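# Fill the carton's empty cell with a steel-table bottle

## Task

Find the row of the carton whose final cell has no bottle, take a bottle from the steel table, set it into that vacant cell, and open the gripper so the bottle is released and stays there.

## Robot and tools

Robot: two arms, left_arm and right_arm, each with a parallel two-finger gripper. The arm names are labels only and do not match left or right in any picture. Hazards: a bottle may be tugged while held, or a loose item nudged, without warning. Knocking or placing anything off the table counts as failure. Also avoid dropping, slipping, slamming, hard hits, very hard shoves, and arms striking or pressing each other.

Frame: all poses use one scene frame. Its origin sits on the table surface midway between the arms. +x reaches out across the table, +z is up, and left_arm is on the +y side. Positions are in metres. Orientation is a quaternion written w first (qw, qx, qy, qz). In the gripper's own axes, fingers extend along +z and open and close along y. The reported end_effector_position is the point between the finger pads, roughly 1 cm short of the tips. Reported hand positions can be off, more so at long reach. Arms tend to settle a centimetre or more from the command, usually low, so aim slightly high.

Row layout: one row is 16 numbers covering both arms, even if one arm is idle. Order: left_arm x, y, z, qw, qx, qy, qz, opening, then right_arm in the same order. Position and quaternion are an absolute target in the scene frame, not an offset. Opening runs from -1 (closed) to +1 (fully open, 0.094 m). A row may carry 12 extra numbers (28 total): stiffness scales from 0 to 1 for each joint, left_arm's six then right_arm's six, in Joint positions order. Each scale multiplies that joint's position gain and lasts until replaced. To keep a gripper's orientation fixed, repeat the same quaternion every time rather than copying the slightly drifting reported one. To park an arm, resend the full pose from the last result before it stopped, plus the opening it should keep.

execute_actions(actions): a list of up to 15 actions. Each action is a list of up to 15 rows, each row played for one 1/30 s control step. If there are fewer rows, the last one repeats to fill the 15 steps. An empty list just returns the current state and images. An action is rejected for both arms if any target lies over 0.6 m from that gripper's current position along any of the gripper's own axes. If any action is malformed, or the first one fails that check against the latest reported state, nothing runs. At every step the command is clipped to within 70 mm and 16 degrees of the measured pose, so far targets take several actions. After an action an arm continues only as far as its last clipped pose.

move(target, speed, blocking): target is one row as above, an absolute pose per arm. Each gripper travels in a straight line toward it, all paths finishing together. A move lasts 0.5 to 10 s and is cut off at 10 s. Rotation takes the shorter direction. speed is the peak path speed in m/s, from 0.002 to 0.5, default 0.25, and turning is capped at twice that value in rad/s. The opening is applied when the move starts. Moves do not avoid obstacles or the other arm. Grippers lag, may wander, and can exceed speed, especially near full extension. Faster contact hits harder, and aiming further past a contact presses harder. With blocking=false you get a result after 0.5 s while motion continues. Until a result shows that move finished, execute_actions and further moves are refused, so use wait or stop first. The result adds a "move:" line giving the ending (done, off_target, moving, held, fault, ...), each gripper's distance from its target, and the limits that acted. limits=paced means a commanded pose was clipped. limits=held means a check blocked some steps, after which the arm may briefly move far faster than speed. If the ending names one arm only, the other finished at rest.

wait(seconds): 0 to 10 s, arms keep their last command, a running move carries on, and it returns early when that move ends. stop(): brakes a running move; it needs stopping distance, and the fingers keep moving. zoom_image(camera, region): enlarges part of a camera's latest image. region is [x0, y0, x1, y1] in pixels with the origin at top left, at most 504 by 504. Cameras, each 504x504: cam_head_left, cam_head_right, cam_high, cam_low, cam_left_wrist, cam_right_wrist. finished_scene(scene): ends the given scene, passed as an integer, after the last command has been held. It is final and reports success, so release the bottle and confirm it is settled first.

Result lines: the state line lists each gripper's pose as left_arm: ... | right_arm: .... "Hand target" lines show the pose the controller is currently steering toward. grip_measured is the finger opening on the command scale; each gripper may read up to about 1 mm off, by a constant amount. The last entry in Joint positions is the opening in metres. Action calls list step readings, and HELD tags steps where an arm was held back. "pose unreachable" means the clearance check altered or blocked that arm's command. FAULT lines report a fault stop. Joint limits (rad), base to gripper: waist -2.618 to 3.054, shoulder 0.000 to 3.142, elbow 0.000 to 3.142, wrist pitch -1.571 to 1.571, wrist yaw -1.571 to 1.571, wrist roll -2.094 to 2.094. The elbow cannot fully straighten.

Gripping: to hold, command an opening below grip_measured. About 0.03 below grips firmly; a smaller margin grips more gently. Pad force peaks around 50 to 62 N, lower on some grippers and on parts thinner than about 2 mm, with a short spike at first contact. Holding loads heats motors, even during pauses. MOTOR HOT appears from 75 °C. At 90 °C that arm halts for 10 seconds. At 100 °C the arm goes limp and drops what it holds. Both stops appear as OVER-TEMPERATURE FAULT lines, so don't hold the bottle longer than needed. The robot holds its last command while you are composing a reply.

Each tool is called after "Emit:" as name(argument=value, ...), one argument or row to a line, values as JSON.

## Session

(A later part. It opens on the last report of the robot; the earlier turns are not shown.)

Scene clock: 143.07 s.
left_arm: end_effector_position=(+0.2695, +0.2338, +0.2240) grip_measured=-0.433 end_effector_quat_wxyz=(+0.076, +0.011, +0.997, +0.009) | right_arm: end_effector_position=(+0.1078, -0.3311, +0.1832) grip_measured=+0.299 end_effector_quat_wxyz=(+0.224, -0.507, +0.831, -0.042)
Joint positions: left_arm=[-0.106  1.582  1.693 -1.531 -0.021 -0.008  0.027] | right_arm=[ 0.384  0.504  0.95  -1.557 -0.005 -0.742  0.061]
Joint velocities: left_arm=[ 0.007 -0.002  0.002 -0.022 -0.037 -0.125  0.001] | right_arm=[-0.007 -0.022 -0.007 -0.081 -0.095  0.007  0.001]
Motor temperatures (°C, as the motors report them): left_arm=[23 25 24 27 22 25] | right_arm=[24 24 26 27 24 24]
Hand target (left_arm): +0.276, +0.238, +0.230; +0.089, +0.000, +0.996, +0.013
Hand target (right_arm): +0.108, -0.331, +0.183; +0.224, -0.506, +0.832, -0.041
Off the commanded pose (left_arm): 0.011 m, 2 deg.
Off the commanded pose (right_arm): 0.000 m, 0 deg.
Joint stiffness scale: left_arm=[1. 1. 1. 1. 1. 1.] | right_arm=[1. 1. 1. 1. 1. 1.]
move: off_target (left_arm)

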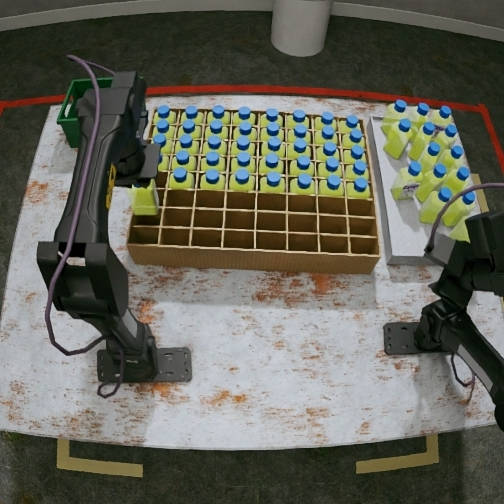

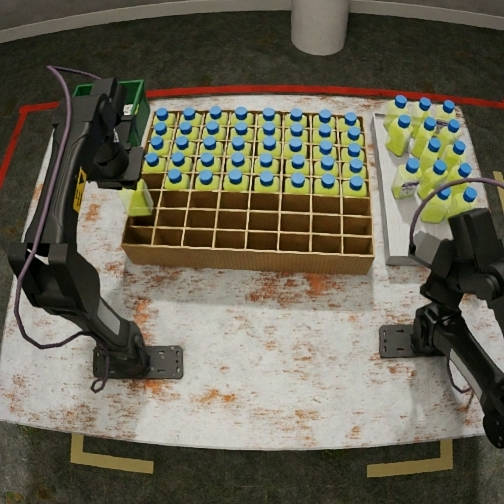

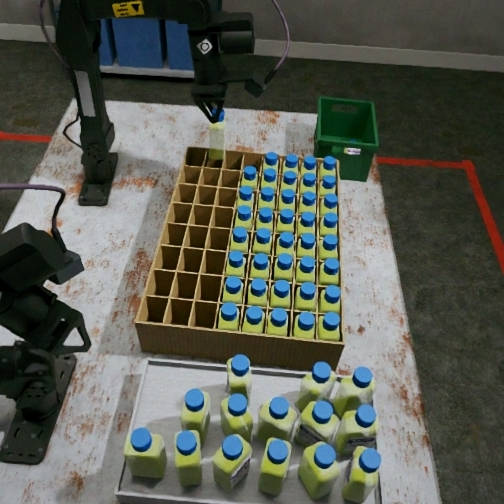

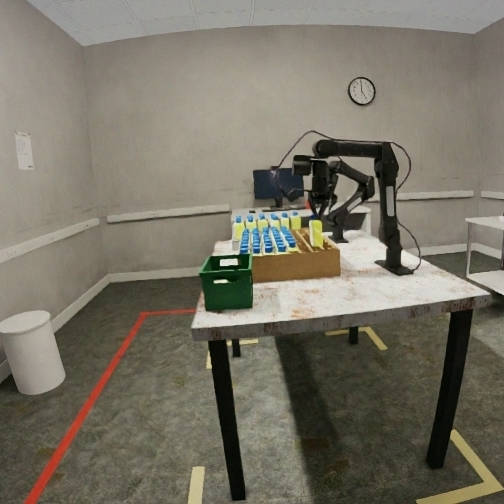

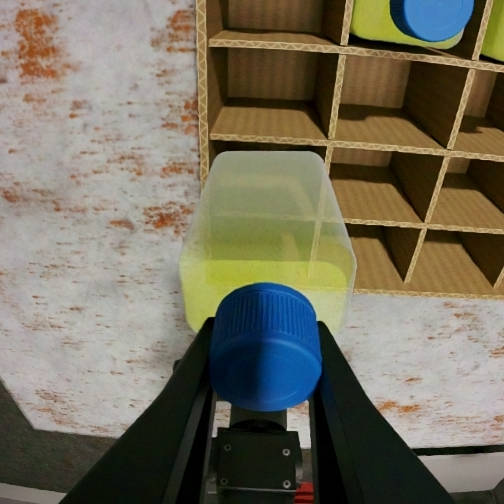

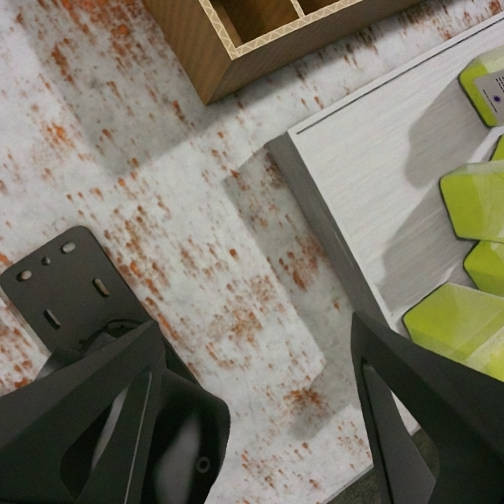

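Emit:
move(
  target=[0.335, 0.237, 0.222, 0.087, 0, 0.996, 0, -0.55, 0.1078, -0.3311, 0.1832, 0.224, -0.506, 0.832, -0.041, 0.3],
  speed=0.1,
)

Emit:
zoom_image(
  camera="cam_high",
  region=[160, 80, 340, 260],
)

Scene clock: 145.10 s.
left_arm: end_effector_position=(+0.3312, +0.2349, +0.2163) grip_measured=-0.433 end_effector_quat_wxyz=(+0.077, +0.003, +0.997, +0.004) | right_arm: end_effector_position=(+0.1078, -0.3311, +0.1832) grip_measured=+0.299 end_effector_quat_wxyz=(+0.224, -0.507, +0.831, -0.042)
Joint positions: left_arm=[-0.092  1.815  1.927 -1.528 -0.01  -0.011  0.027] | right_arm=[ 0.384  0.504  0.95  -1.557 -0.005 -0.742  0.061]
Joint velocities: left_arm=[-0.007 -0.017  0.007 -0.022 -0.007 -0.066  0.   ] | right_arm=[-0.017 -0.007  0.017 -0.007  0.037 -0.051 -0.   ]
Motor temperatures (°C, as the motors report them): left_arm=[23 25 24 27 22 25] | right_arm=[24 24 26 27 24 24]
Hand target (left_arm): +0.335, +0.237, +0.223; +0.087, +0.000, +0.996, +0.000
Hand target (right_arm): +0.108, -0.331, +0.183; +0.224, -0.506, +0.832, -0.041
Off the commanded pose (left_arm): 0.007 m, 1 deg.
Off the commanded pose (right_arm): 0.000 m, 0 deg.
Joint stiffness scale: left_arm=[1. 1. 1. 1. 1. 1.] | right_arm=[1. 1. 1. 1. 1. 1.]
move: done

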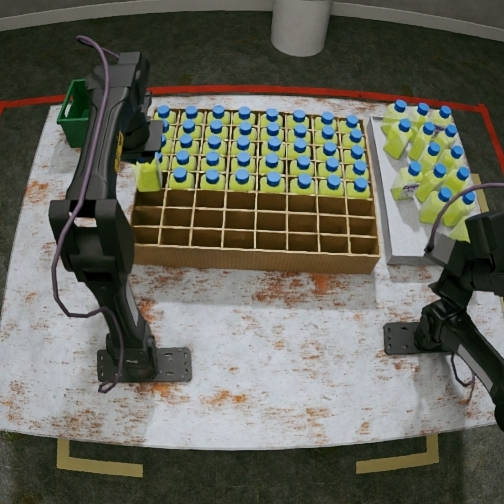

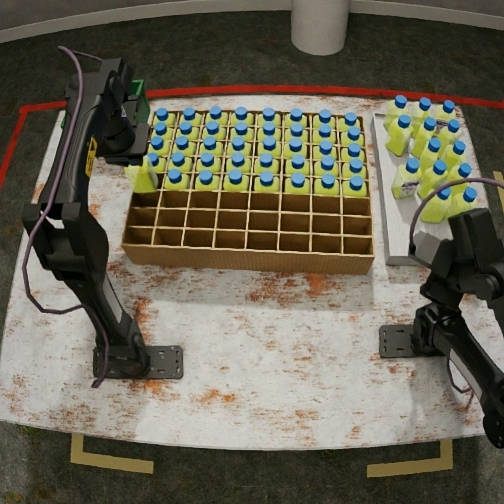

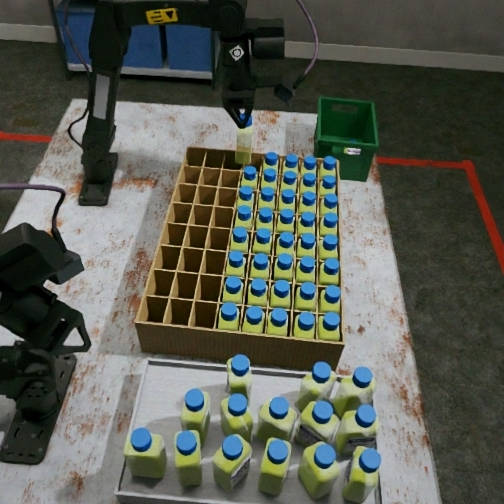

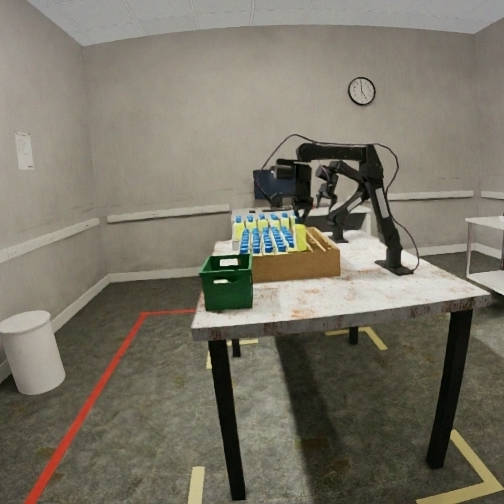

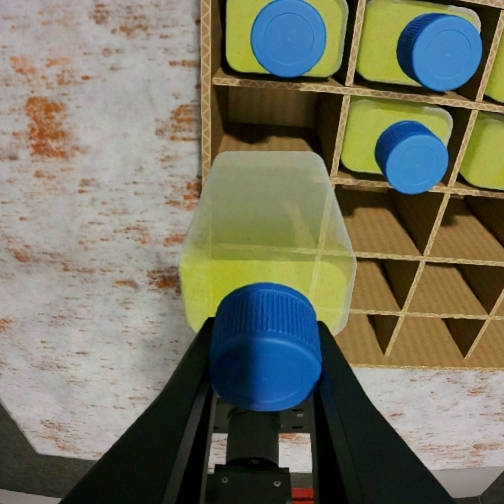

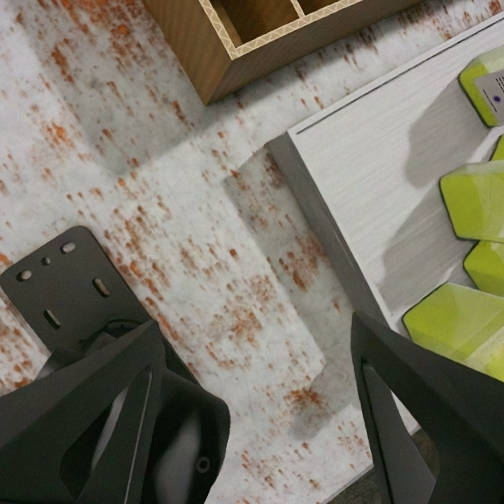

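Region (160, 80, 340, 260) of cam_high's 504x504 image, scaled by 2.800, with more detail than that image has.

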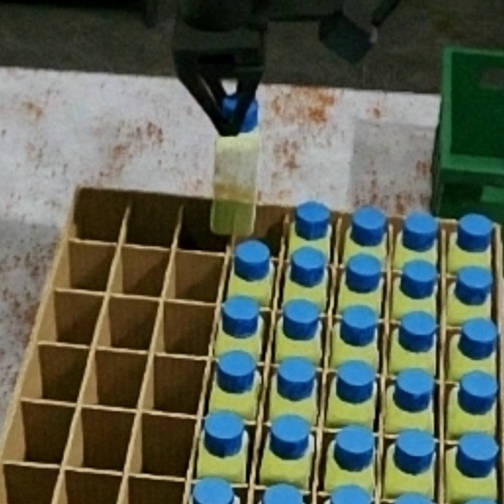

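Emit:
move(
  target=[0.356, 0.237, 0.215, 0.087, 0, 0.996, 0, -0.55, 0.1078, -0.3311, 0.1832, 0.224, -0.506, 0.832, -0.041, 0.3],
  speed=0.06,
)

Emit:
zoom_image(
  camera="cam_high",
  region=[180, 90, 320, 230],
)

Scene clock: 147.67 s.
left_arm: end_effector_position=(+0.3507, +0.2344, +0.2101) grip_measured=-0.433 end_effector_quat_wxyz=(+0.076, +0.003, +0.997, +0.003) | right_arm: end_effector_position=(+0.1078, -0.3311, +0.1832) grip_measured=+0.299 end_effector_quat_wxyz=(+0.224, -0.507, +0.831, -0.042)
Joint positions: left_arm=[-0.092  1.893  2.004 -1.529 -0.009 -0.011  0.027] | right_arm=[ 0.384  0.504  0.95  -1.557 -0.005 -0.742  0.061]
Joint velocities: left_arm=[-0.007 -0.007 -0.002  0.037  0.007  0.022  0.   ] | right_arm=[-0.007  0.007 -0.002  0.007 -0.007 -0.022 -0.   ]
Motor temperatures (°C, as the motors report them): left_arm=[23 25 25 27 22 25] | right_arm=[24 24 26 27 24 24]
Hand target (left_arm): +0.356, +0.237, +0.216; +0.087, -0.000, +0.996, +0.000
Hand target (right_arm): +0.108, -0.331, +0.183; +0.224, -0.506, +0.832, -0.041
Off the commanded pose (left_arm): 0.008 m, 1 deg.
Off the commanded pose (right_arm): 0.000 m, 0 deg.
Joint stiffness scale: left_arm=[1. 1. 1. 1. 1. 1.] | right_arm=[1. 1. 1. 1. 1. 1.]
move: done

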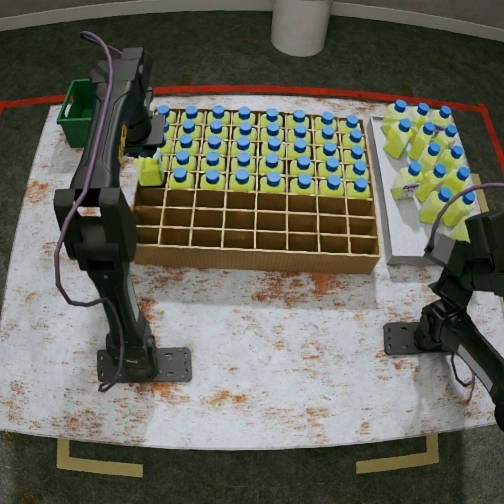

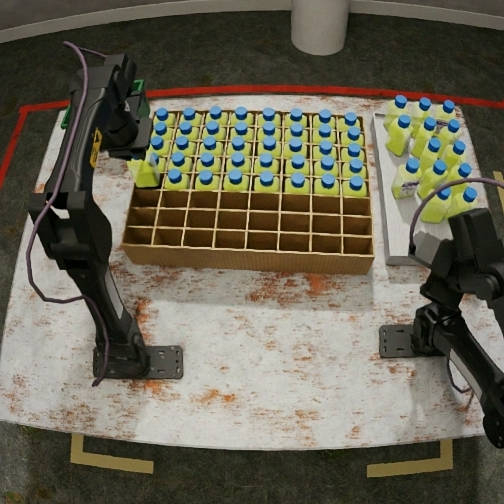

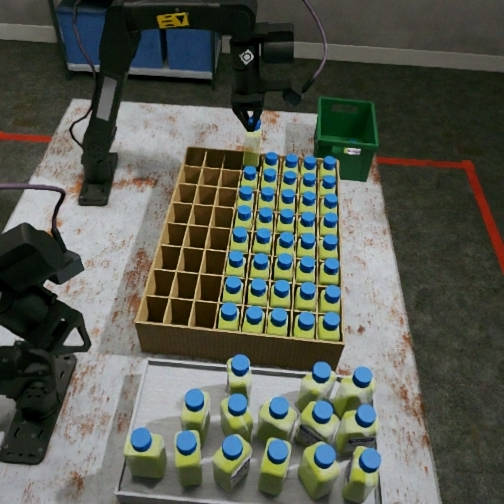

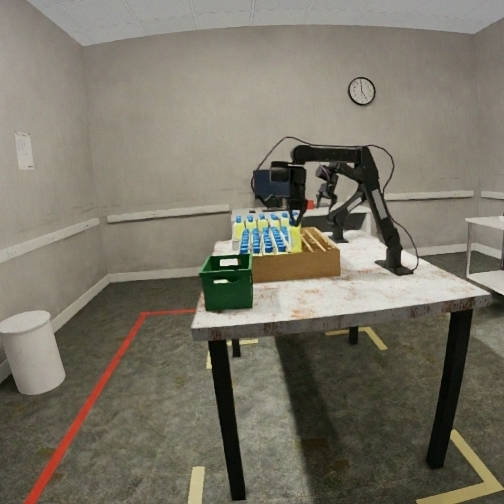

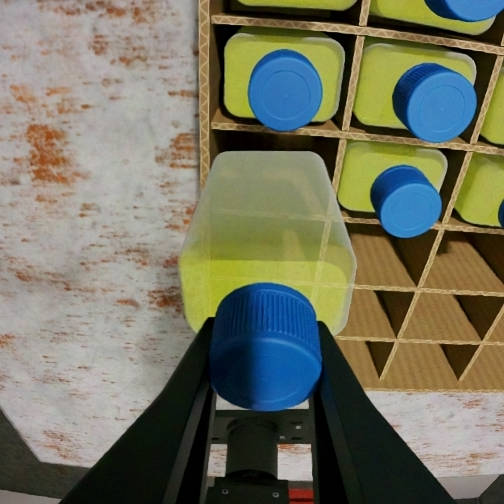

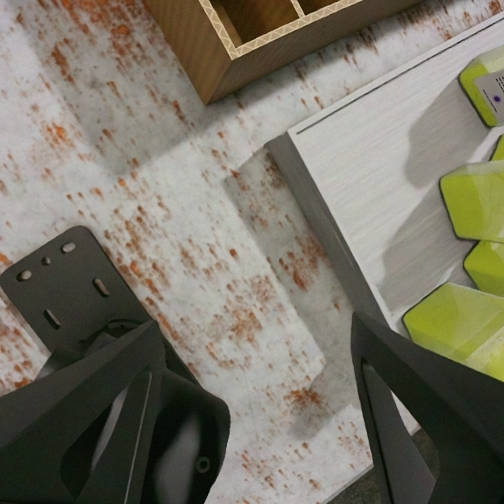

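Region (180, 90, 320, 230) of cam_high's 504x504 image, scaled by 3.600, with more detail than that image has.

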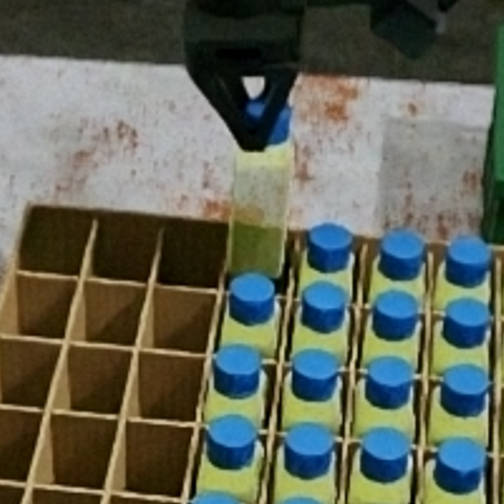

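Emit:
move(
  target=[0.361, 0.233, 0.198, 0.087, 0.026, 0.996, -0.002, -0.55, 0.1078, -0.3311, 0.1832, 0.224, -0.506, 0.832, -0.041, 0.3],
  speed=0.04,
)

Emit:
zoom_image(
  camera="cam_high",
  region=[180, 90, 320, 230],
)

Emit:
zoom_image(
  camera="cam_left_wrist",
  region=[150, 60, 450, 300],
)

Scene clock: 150.07 s.
left_arm: end_effector_position=(+0.3563, +0.2334, +0.2018) grip_measured=-0.433 end_effector_quat_wxyz=(+0.082, +0.023, +0.996, +0.002) | right_arm: end_effector_position=(+0.1078, -0.3311, +0.1832) grip_measured=+0.299 end_effector_quat_wxyz=(+0.224, -0.507, +0.831, -0.042)
Joint positions: left_arm=[-0.092  1.893  1.967 -1.481 -0.004  0.028  0.027] | right_arm=[ 0.384  0.504  0.95  -1.557 -0.005 -0.742  0.061]
Joint velocities: left_arm=[-0.012  0.007  0.007  0.022  0.007  0.037 -0.   ] | right_arm=[ 0.012  0.007  0.002 -0.037 -0.022  0.022 -0.003]
Motor temperatures (°C, as the motors report them): left_arm=[23 25 25 27 22 25] | right_arm=[24 24 26 27 24 24]
Hand target (left_arm): +0.361, +0.233, +0.198; +0.087, +0.026, +0.996, -0.002
Hand target (right_arm): +0.108, -0.331, +0.183; +0.224, -0.506, +0.832, -0.041
Off the commanded pose (left_arm): 0.006 m, 1 deg.
Off the commanded pose (right_arm): 0.000 m, 0 deg.
Joint stiffness scale: left_arm=[1. 1. 1. 1. 1. 1.] | right_arm=[1. 1. 1. 1. 1. 1.]
move: done

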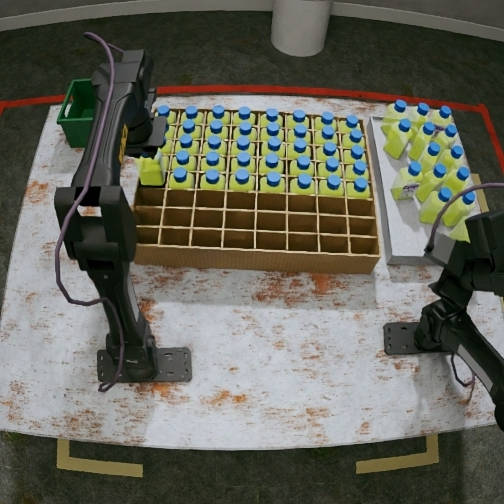

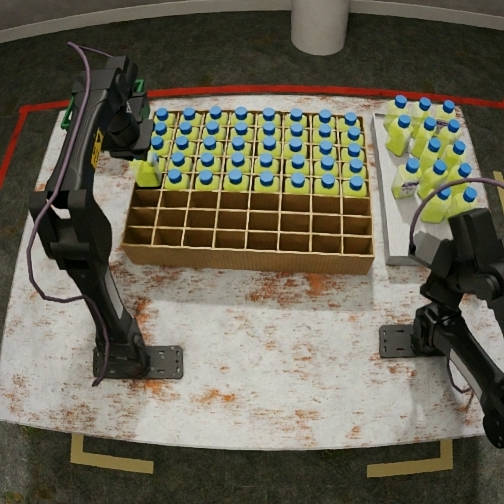

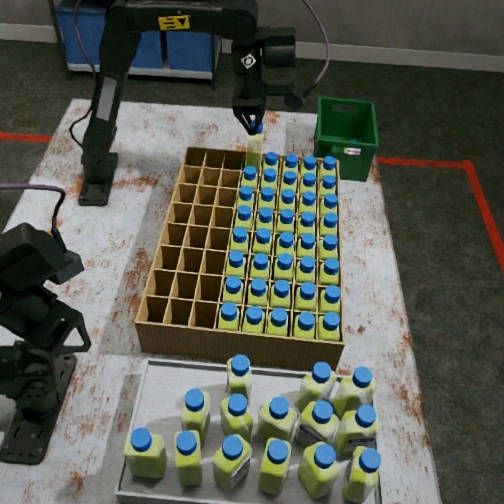

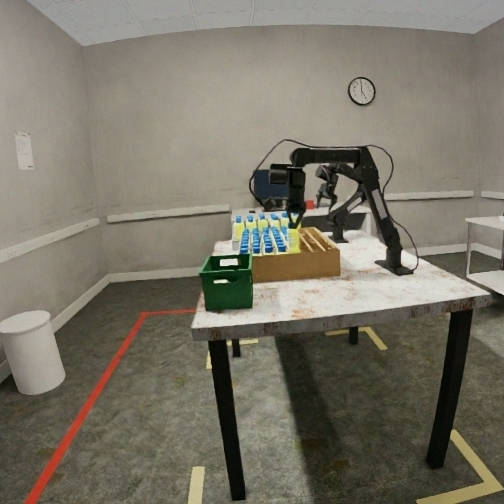

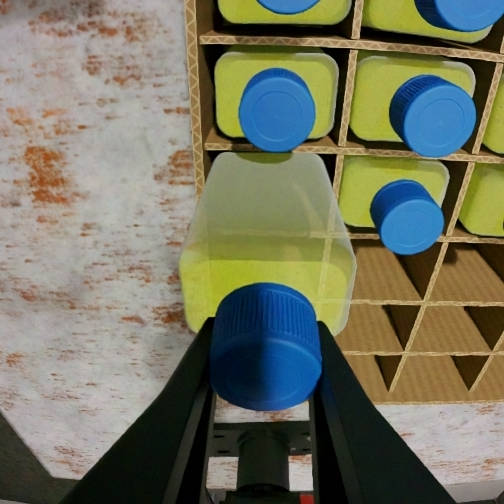

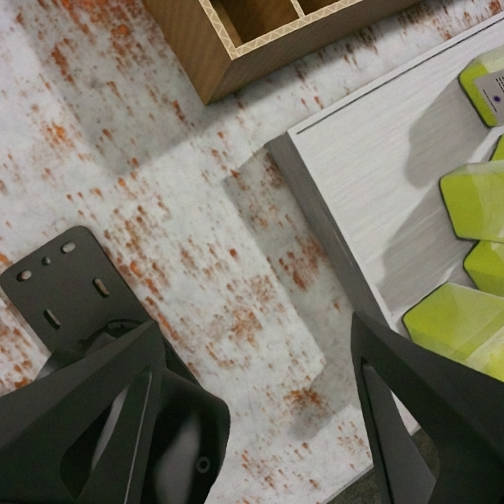

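Region (180, 90, 320, 230) of cam_high's 504x504 image, scaled by 3.600, with more detail than that image has.

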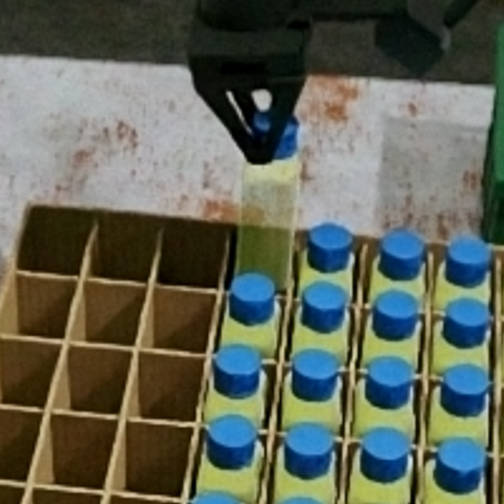

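Region (150, 60, 450, 300) of cam_left_wrist's 504x504 image, scaled by 1.680, with more detail than that image has; it fills the top 403 rows of this view, and the rest is white.

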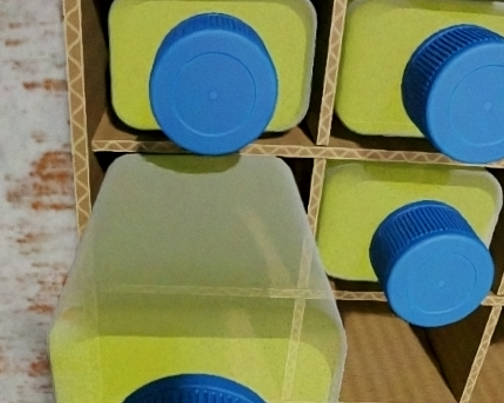

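Emit:
move(
  target=[0.360, 0.233, 0.172, 0.087, 0.026, 0.996, -0.002, -0.55, 0.1078, -0.3311, 0.1832, 0.224, -0.506, 0.832, -0.041, 0.3],
  speed=0.035,
)

Emit:
zoom_image(
  camera="cam_high",
  region=[180, 90, 320, 230],
)

Scene clock: 151.97 s.
left_arm: end_effector_position=(+0.3584, +0.2331, +0.1649) grip_measured=-0.433 end_effector_quat_wxyz=(+0.068, +0.024, +0.997, +0.002) | right_arm: end_effector_position=(+0.1078, -0.3311, +0.1832) grip_measured=+0.299 end_effector_quat_wxyz=(+0.224, -0.507, +0.831, -0.042)
Joint positions: left_arm=[-0.092  1.893  1.821 -1.362 -0.003  0.031  0.027] | right_arm=[ 0.384  0.504  0.95  -1.557 -0.005 -0.742  0.061]
Joint velocities: left_arm=[ 0.012  0.002 -0.002  0.022 -0.022  0.095 -0.   ] | right_arm=[-0.012 -0.007 -0.017  0.022 -0.066  0.051 -0.001]
Motor temperatures (°C, as the motors report them): left_arm=[23 26 24 27 22 25] | right_arm=[24 24 26 27 24 24]
Hand target (left_arm): +0.361, +0.233, +0.172; +0.087, +0.026, +0.996, -0.002
Hand target (right_arm): +0.108, -0.331, +0.183; +0.224, -0.506, +0.832, -0.041
Off the commanded pose (left_arm): 0.007 m, 2 deg.
Off the commanded pose (right_arm): 0.000 m, 0 deg.
Joint stiffness scale: left_arm=[1. 1. 1. 1. 1. 1.] | right_arm=[1. 1. 1. 1. 1. 1.]
move: done

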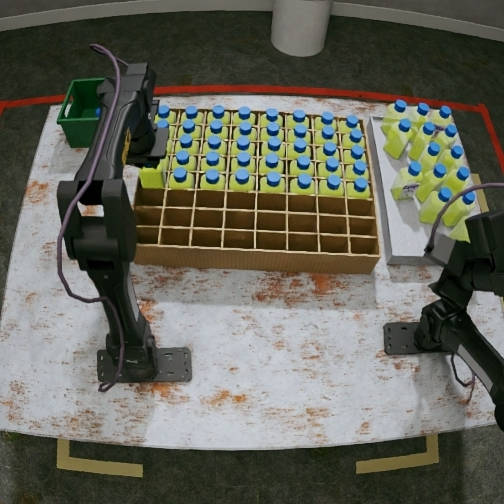

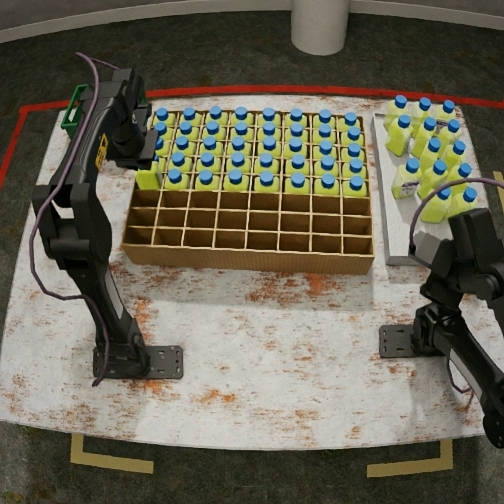

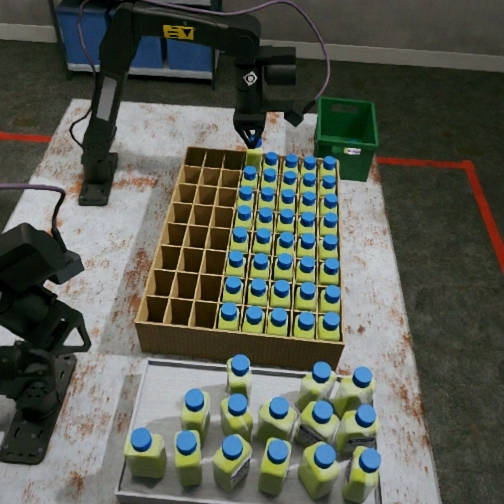

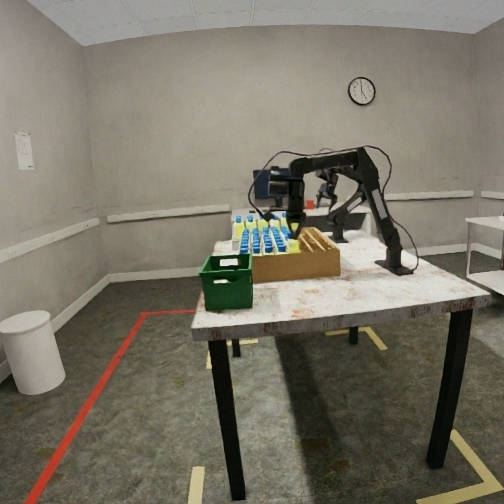

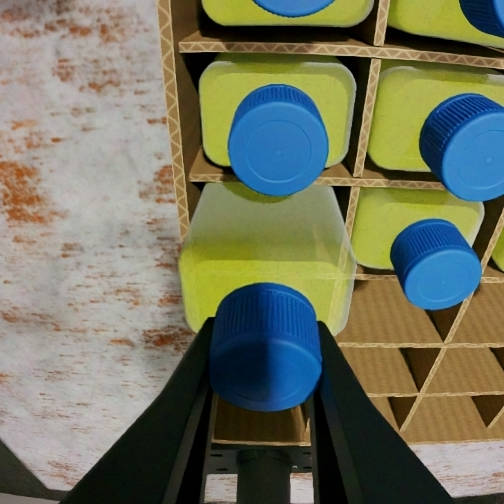

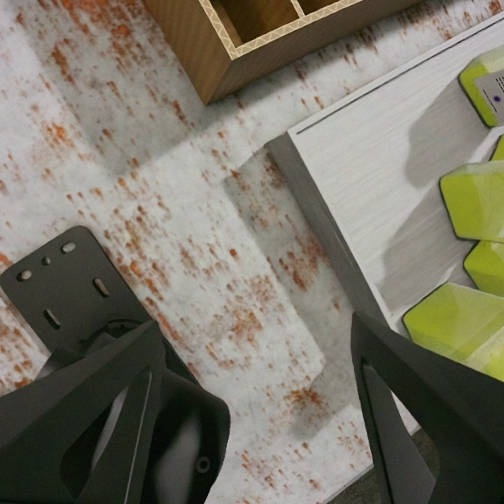

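Region (180, 90, 320, 230) of cam_high's 504x504 image, scaled by 3.600, with more detail than that image has.

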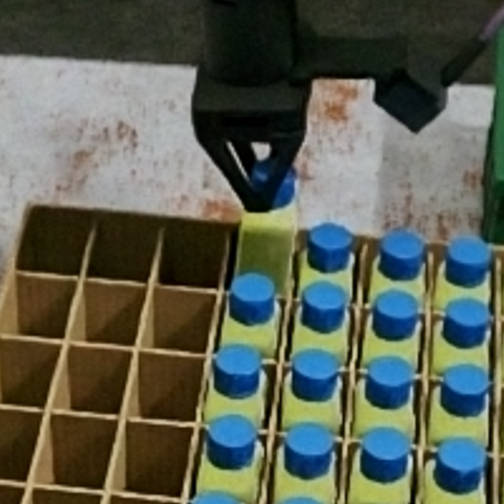

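Emit:
move(
  target=[0.357, 0.233, 0.122, 0.087, 0.026, 0.996, -0.002, -0.55, 0.1078, -0.3311, 0.1832, 0.224, -0.506, 0.832, -0.041, 0.3],
  speed=0.04,
)

Emit:
zoom_image(
  camera="cam_high",
  region=[180, 90, 320, 230],
)

Scene clock: 153.97 s.
left_arm: end_effector_position=(+0.3578, +0.2329, +0.1199) grip_measured=-0.433 end_effector_quat_wxyz=(+0.077, +0.024, +0.997, +0.001) | right_arm: end_effector_position=(+0.1078, -0.3311, +0.1832) grip_measured=+0.299 end_effector_quat_wxyz=(+0.224, -0.507, +0.831, -0.042)
Joint positions: left_arm=[-0.092  1.859  1.594 -1.151 -0.002  0.031  0.027] | right_arm=[ 0.384  0.504  0.95  -1.557 -0.005 -0.742  0.061]
Joint velocities: left_arm=[ 0.002 -0.007 -0.042 -0.022 -0.037  0.037  0.   ] | right_arm=[-0.002  0.007 -0.012 -0.022 -0.022  0.022 -0.   ]
Motor temperatures (°C, as the motors report them): left_arm=[23 26 24 27 22 25] | right_arm=[24 24 26 27 24 24]
Hand target (left_arm): +0.358, +0.233, +0.122; +0.087, +0.026, +0.996, -0.002
Hand target (right_arm): +0.108, -0.331, +0.183; +0.224, -0.506, +0.832, -0.041
Off the commanded pose (left_arm): 0.002 m, 1 deg.
Off the commanded pose (right_arm): 0.000 m, 0 deg.
Joint stiffness scale: left_arm=[1. 1. 1. 1. 1. 1.] | right_arm=[1. 1. 1. 1. 1. 1.]
move: done

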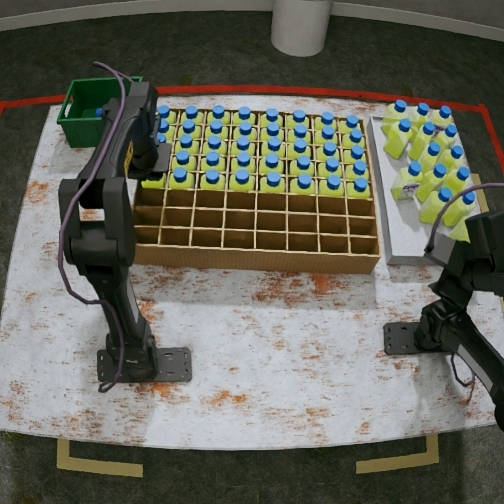

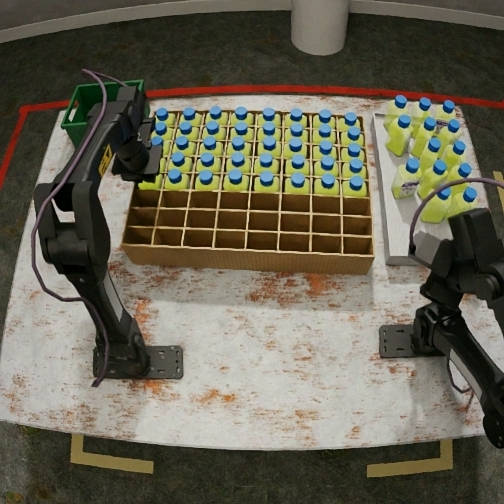

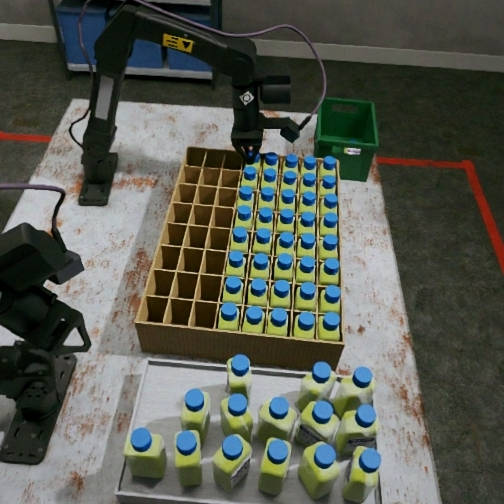

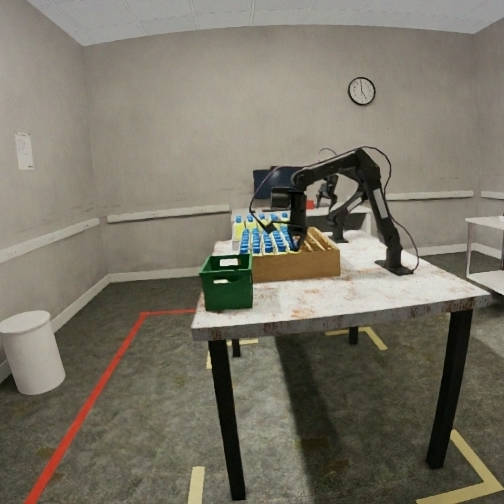

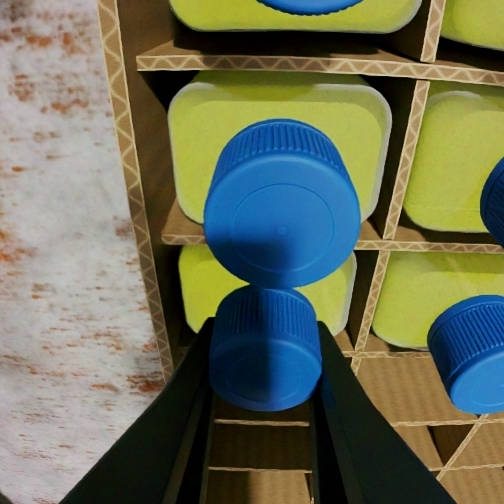

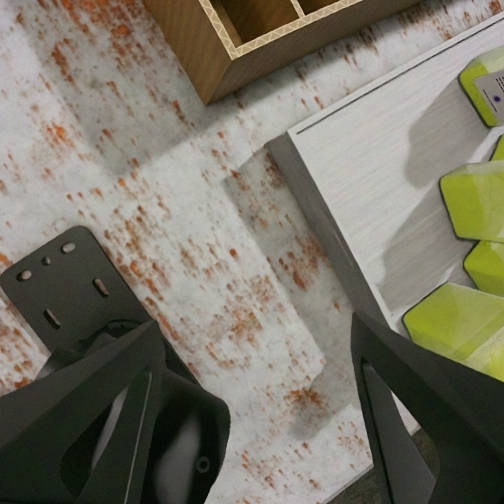

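Region (180, 90, 320, 230) of cam_high's 504x504 image, scaled by 3.600, with more detail than that image has.

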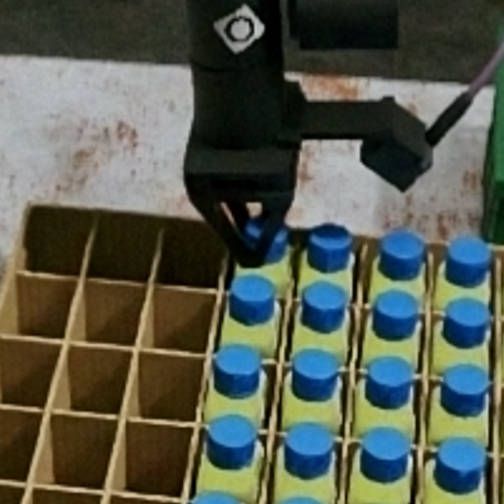

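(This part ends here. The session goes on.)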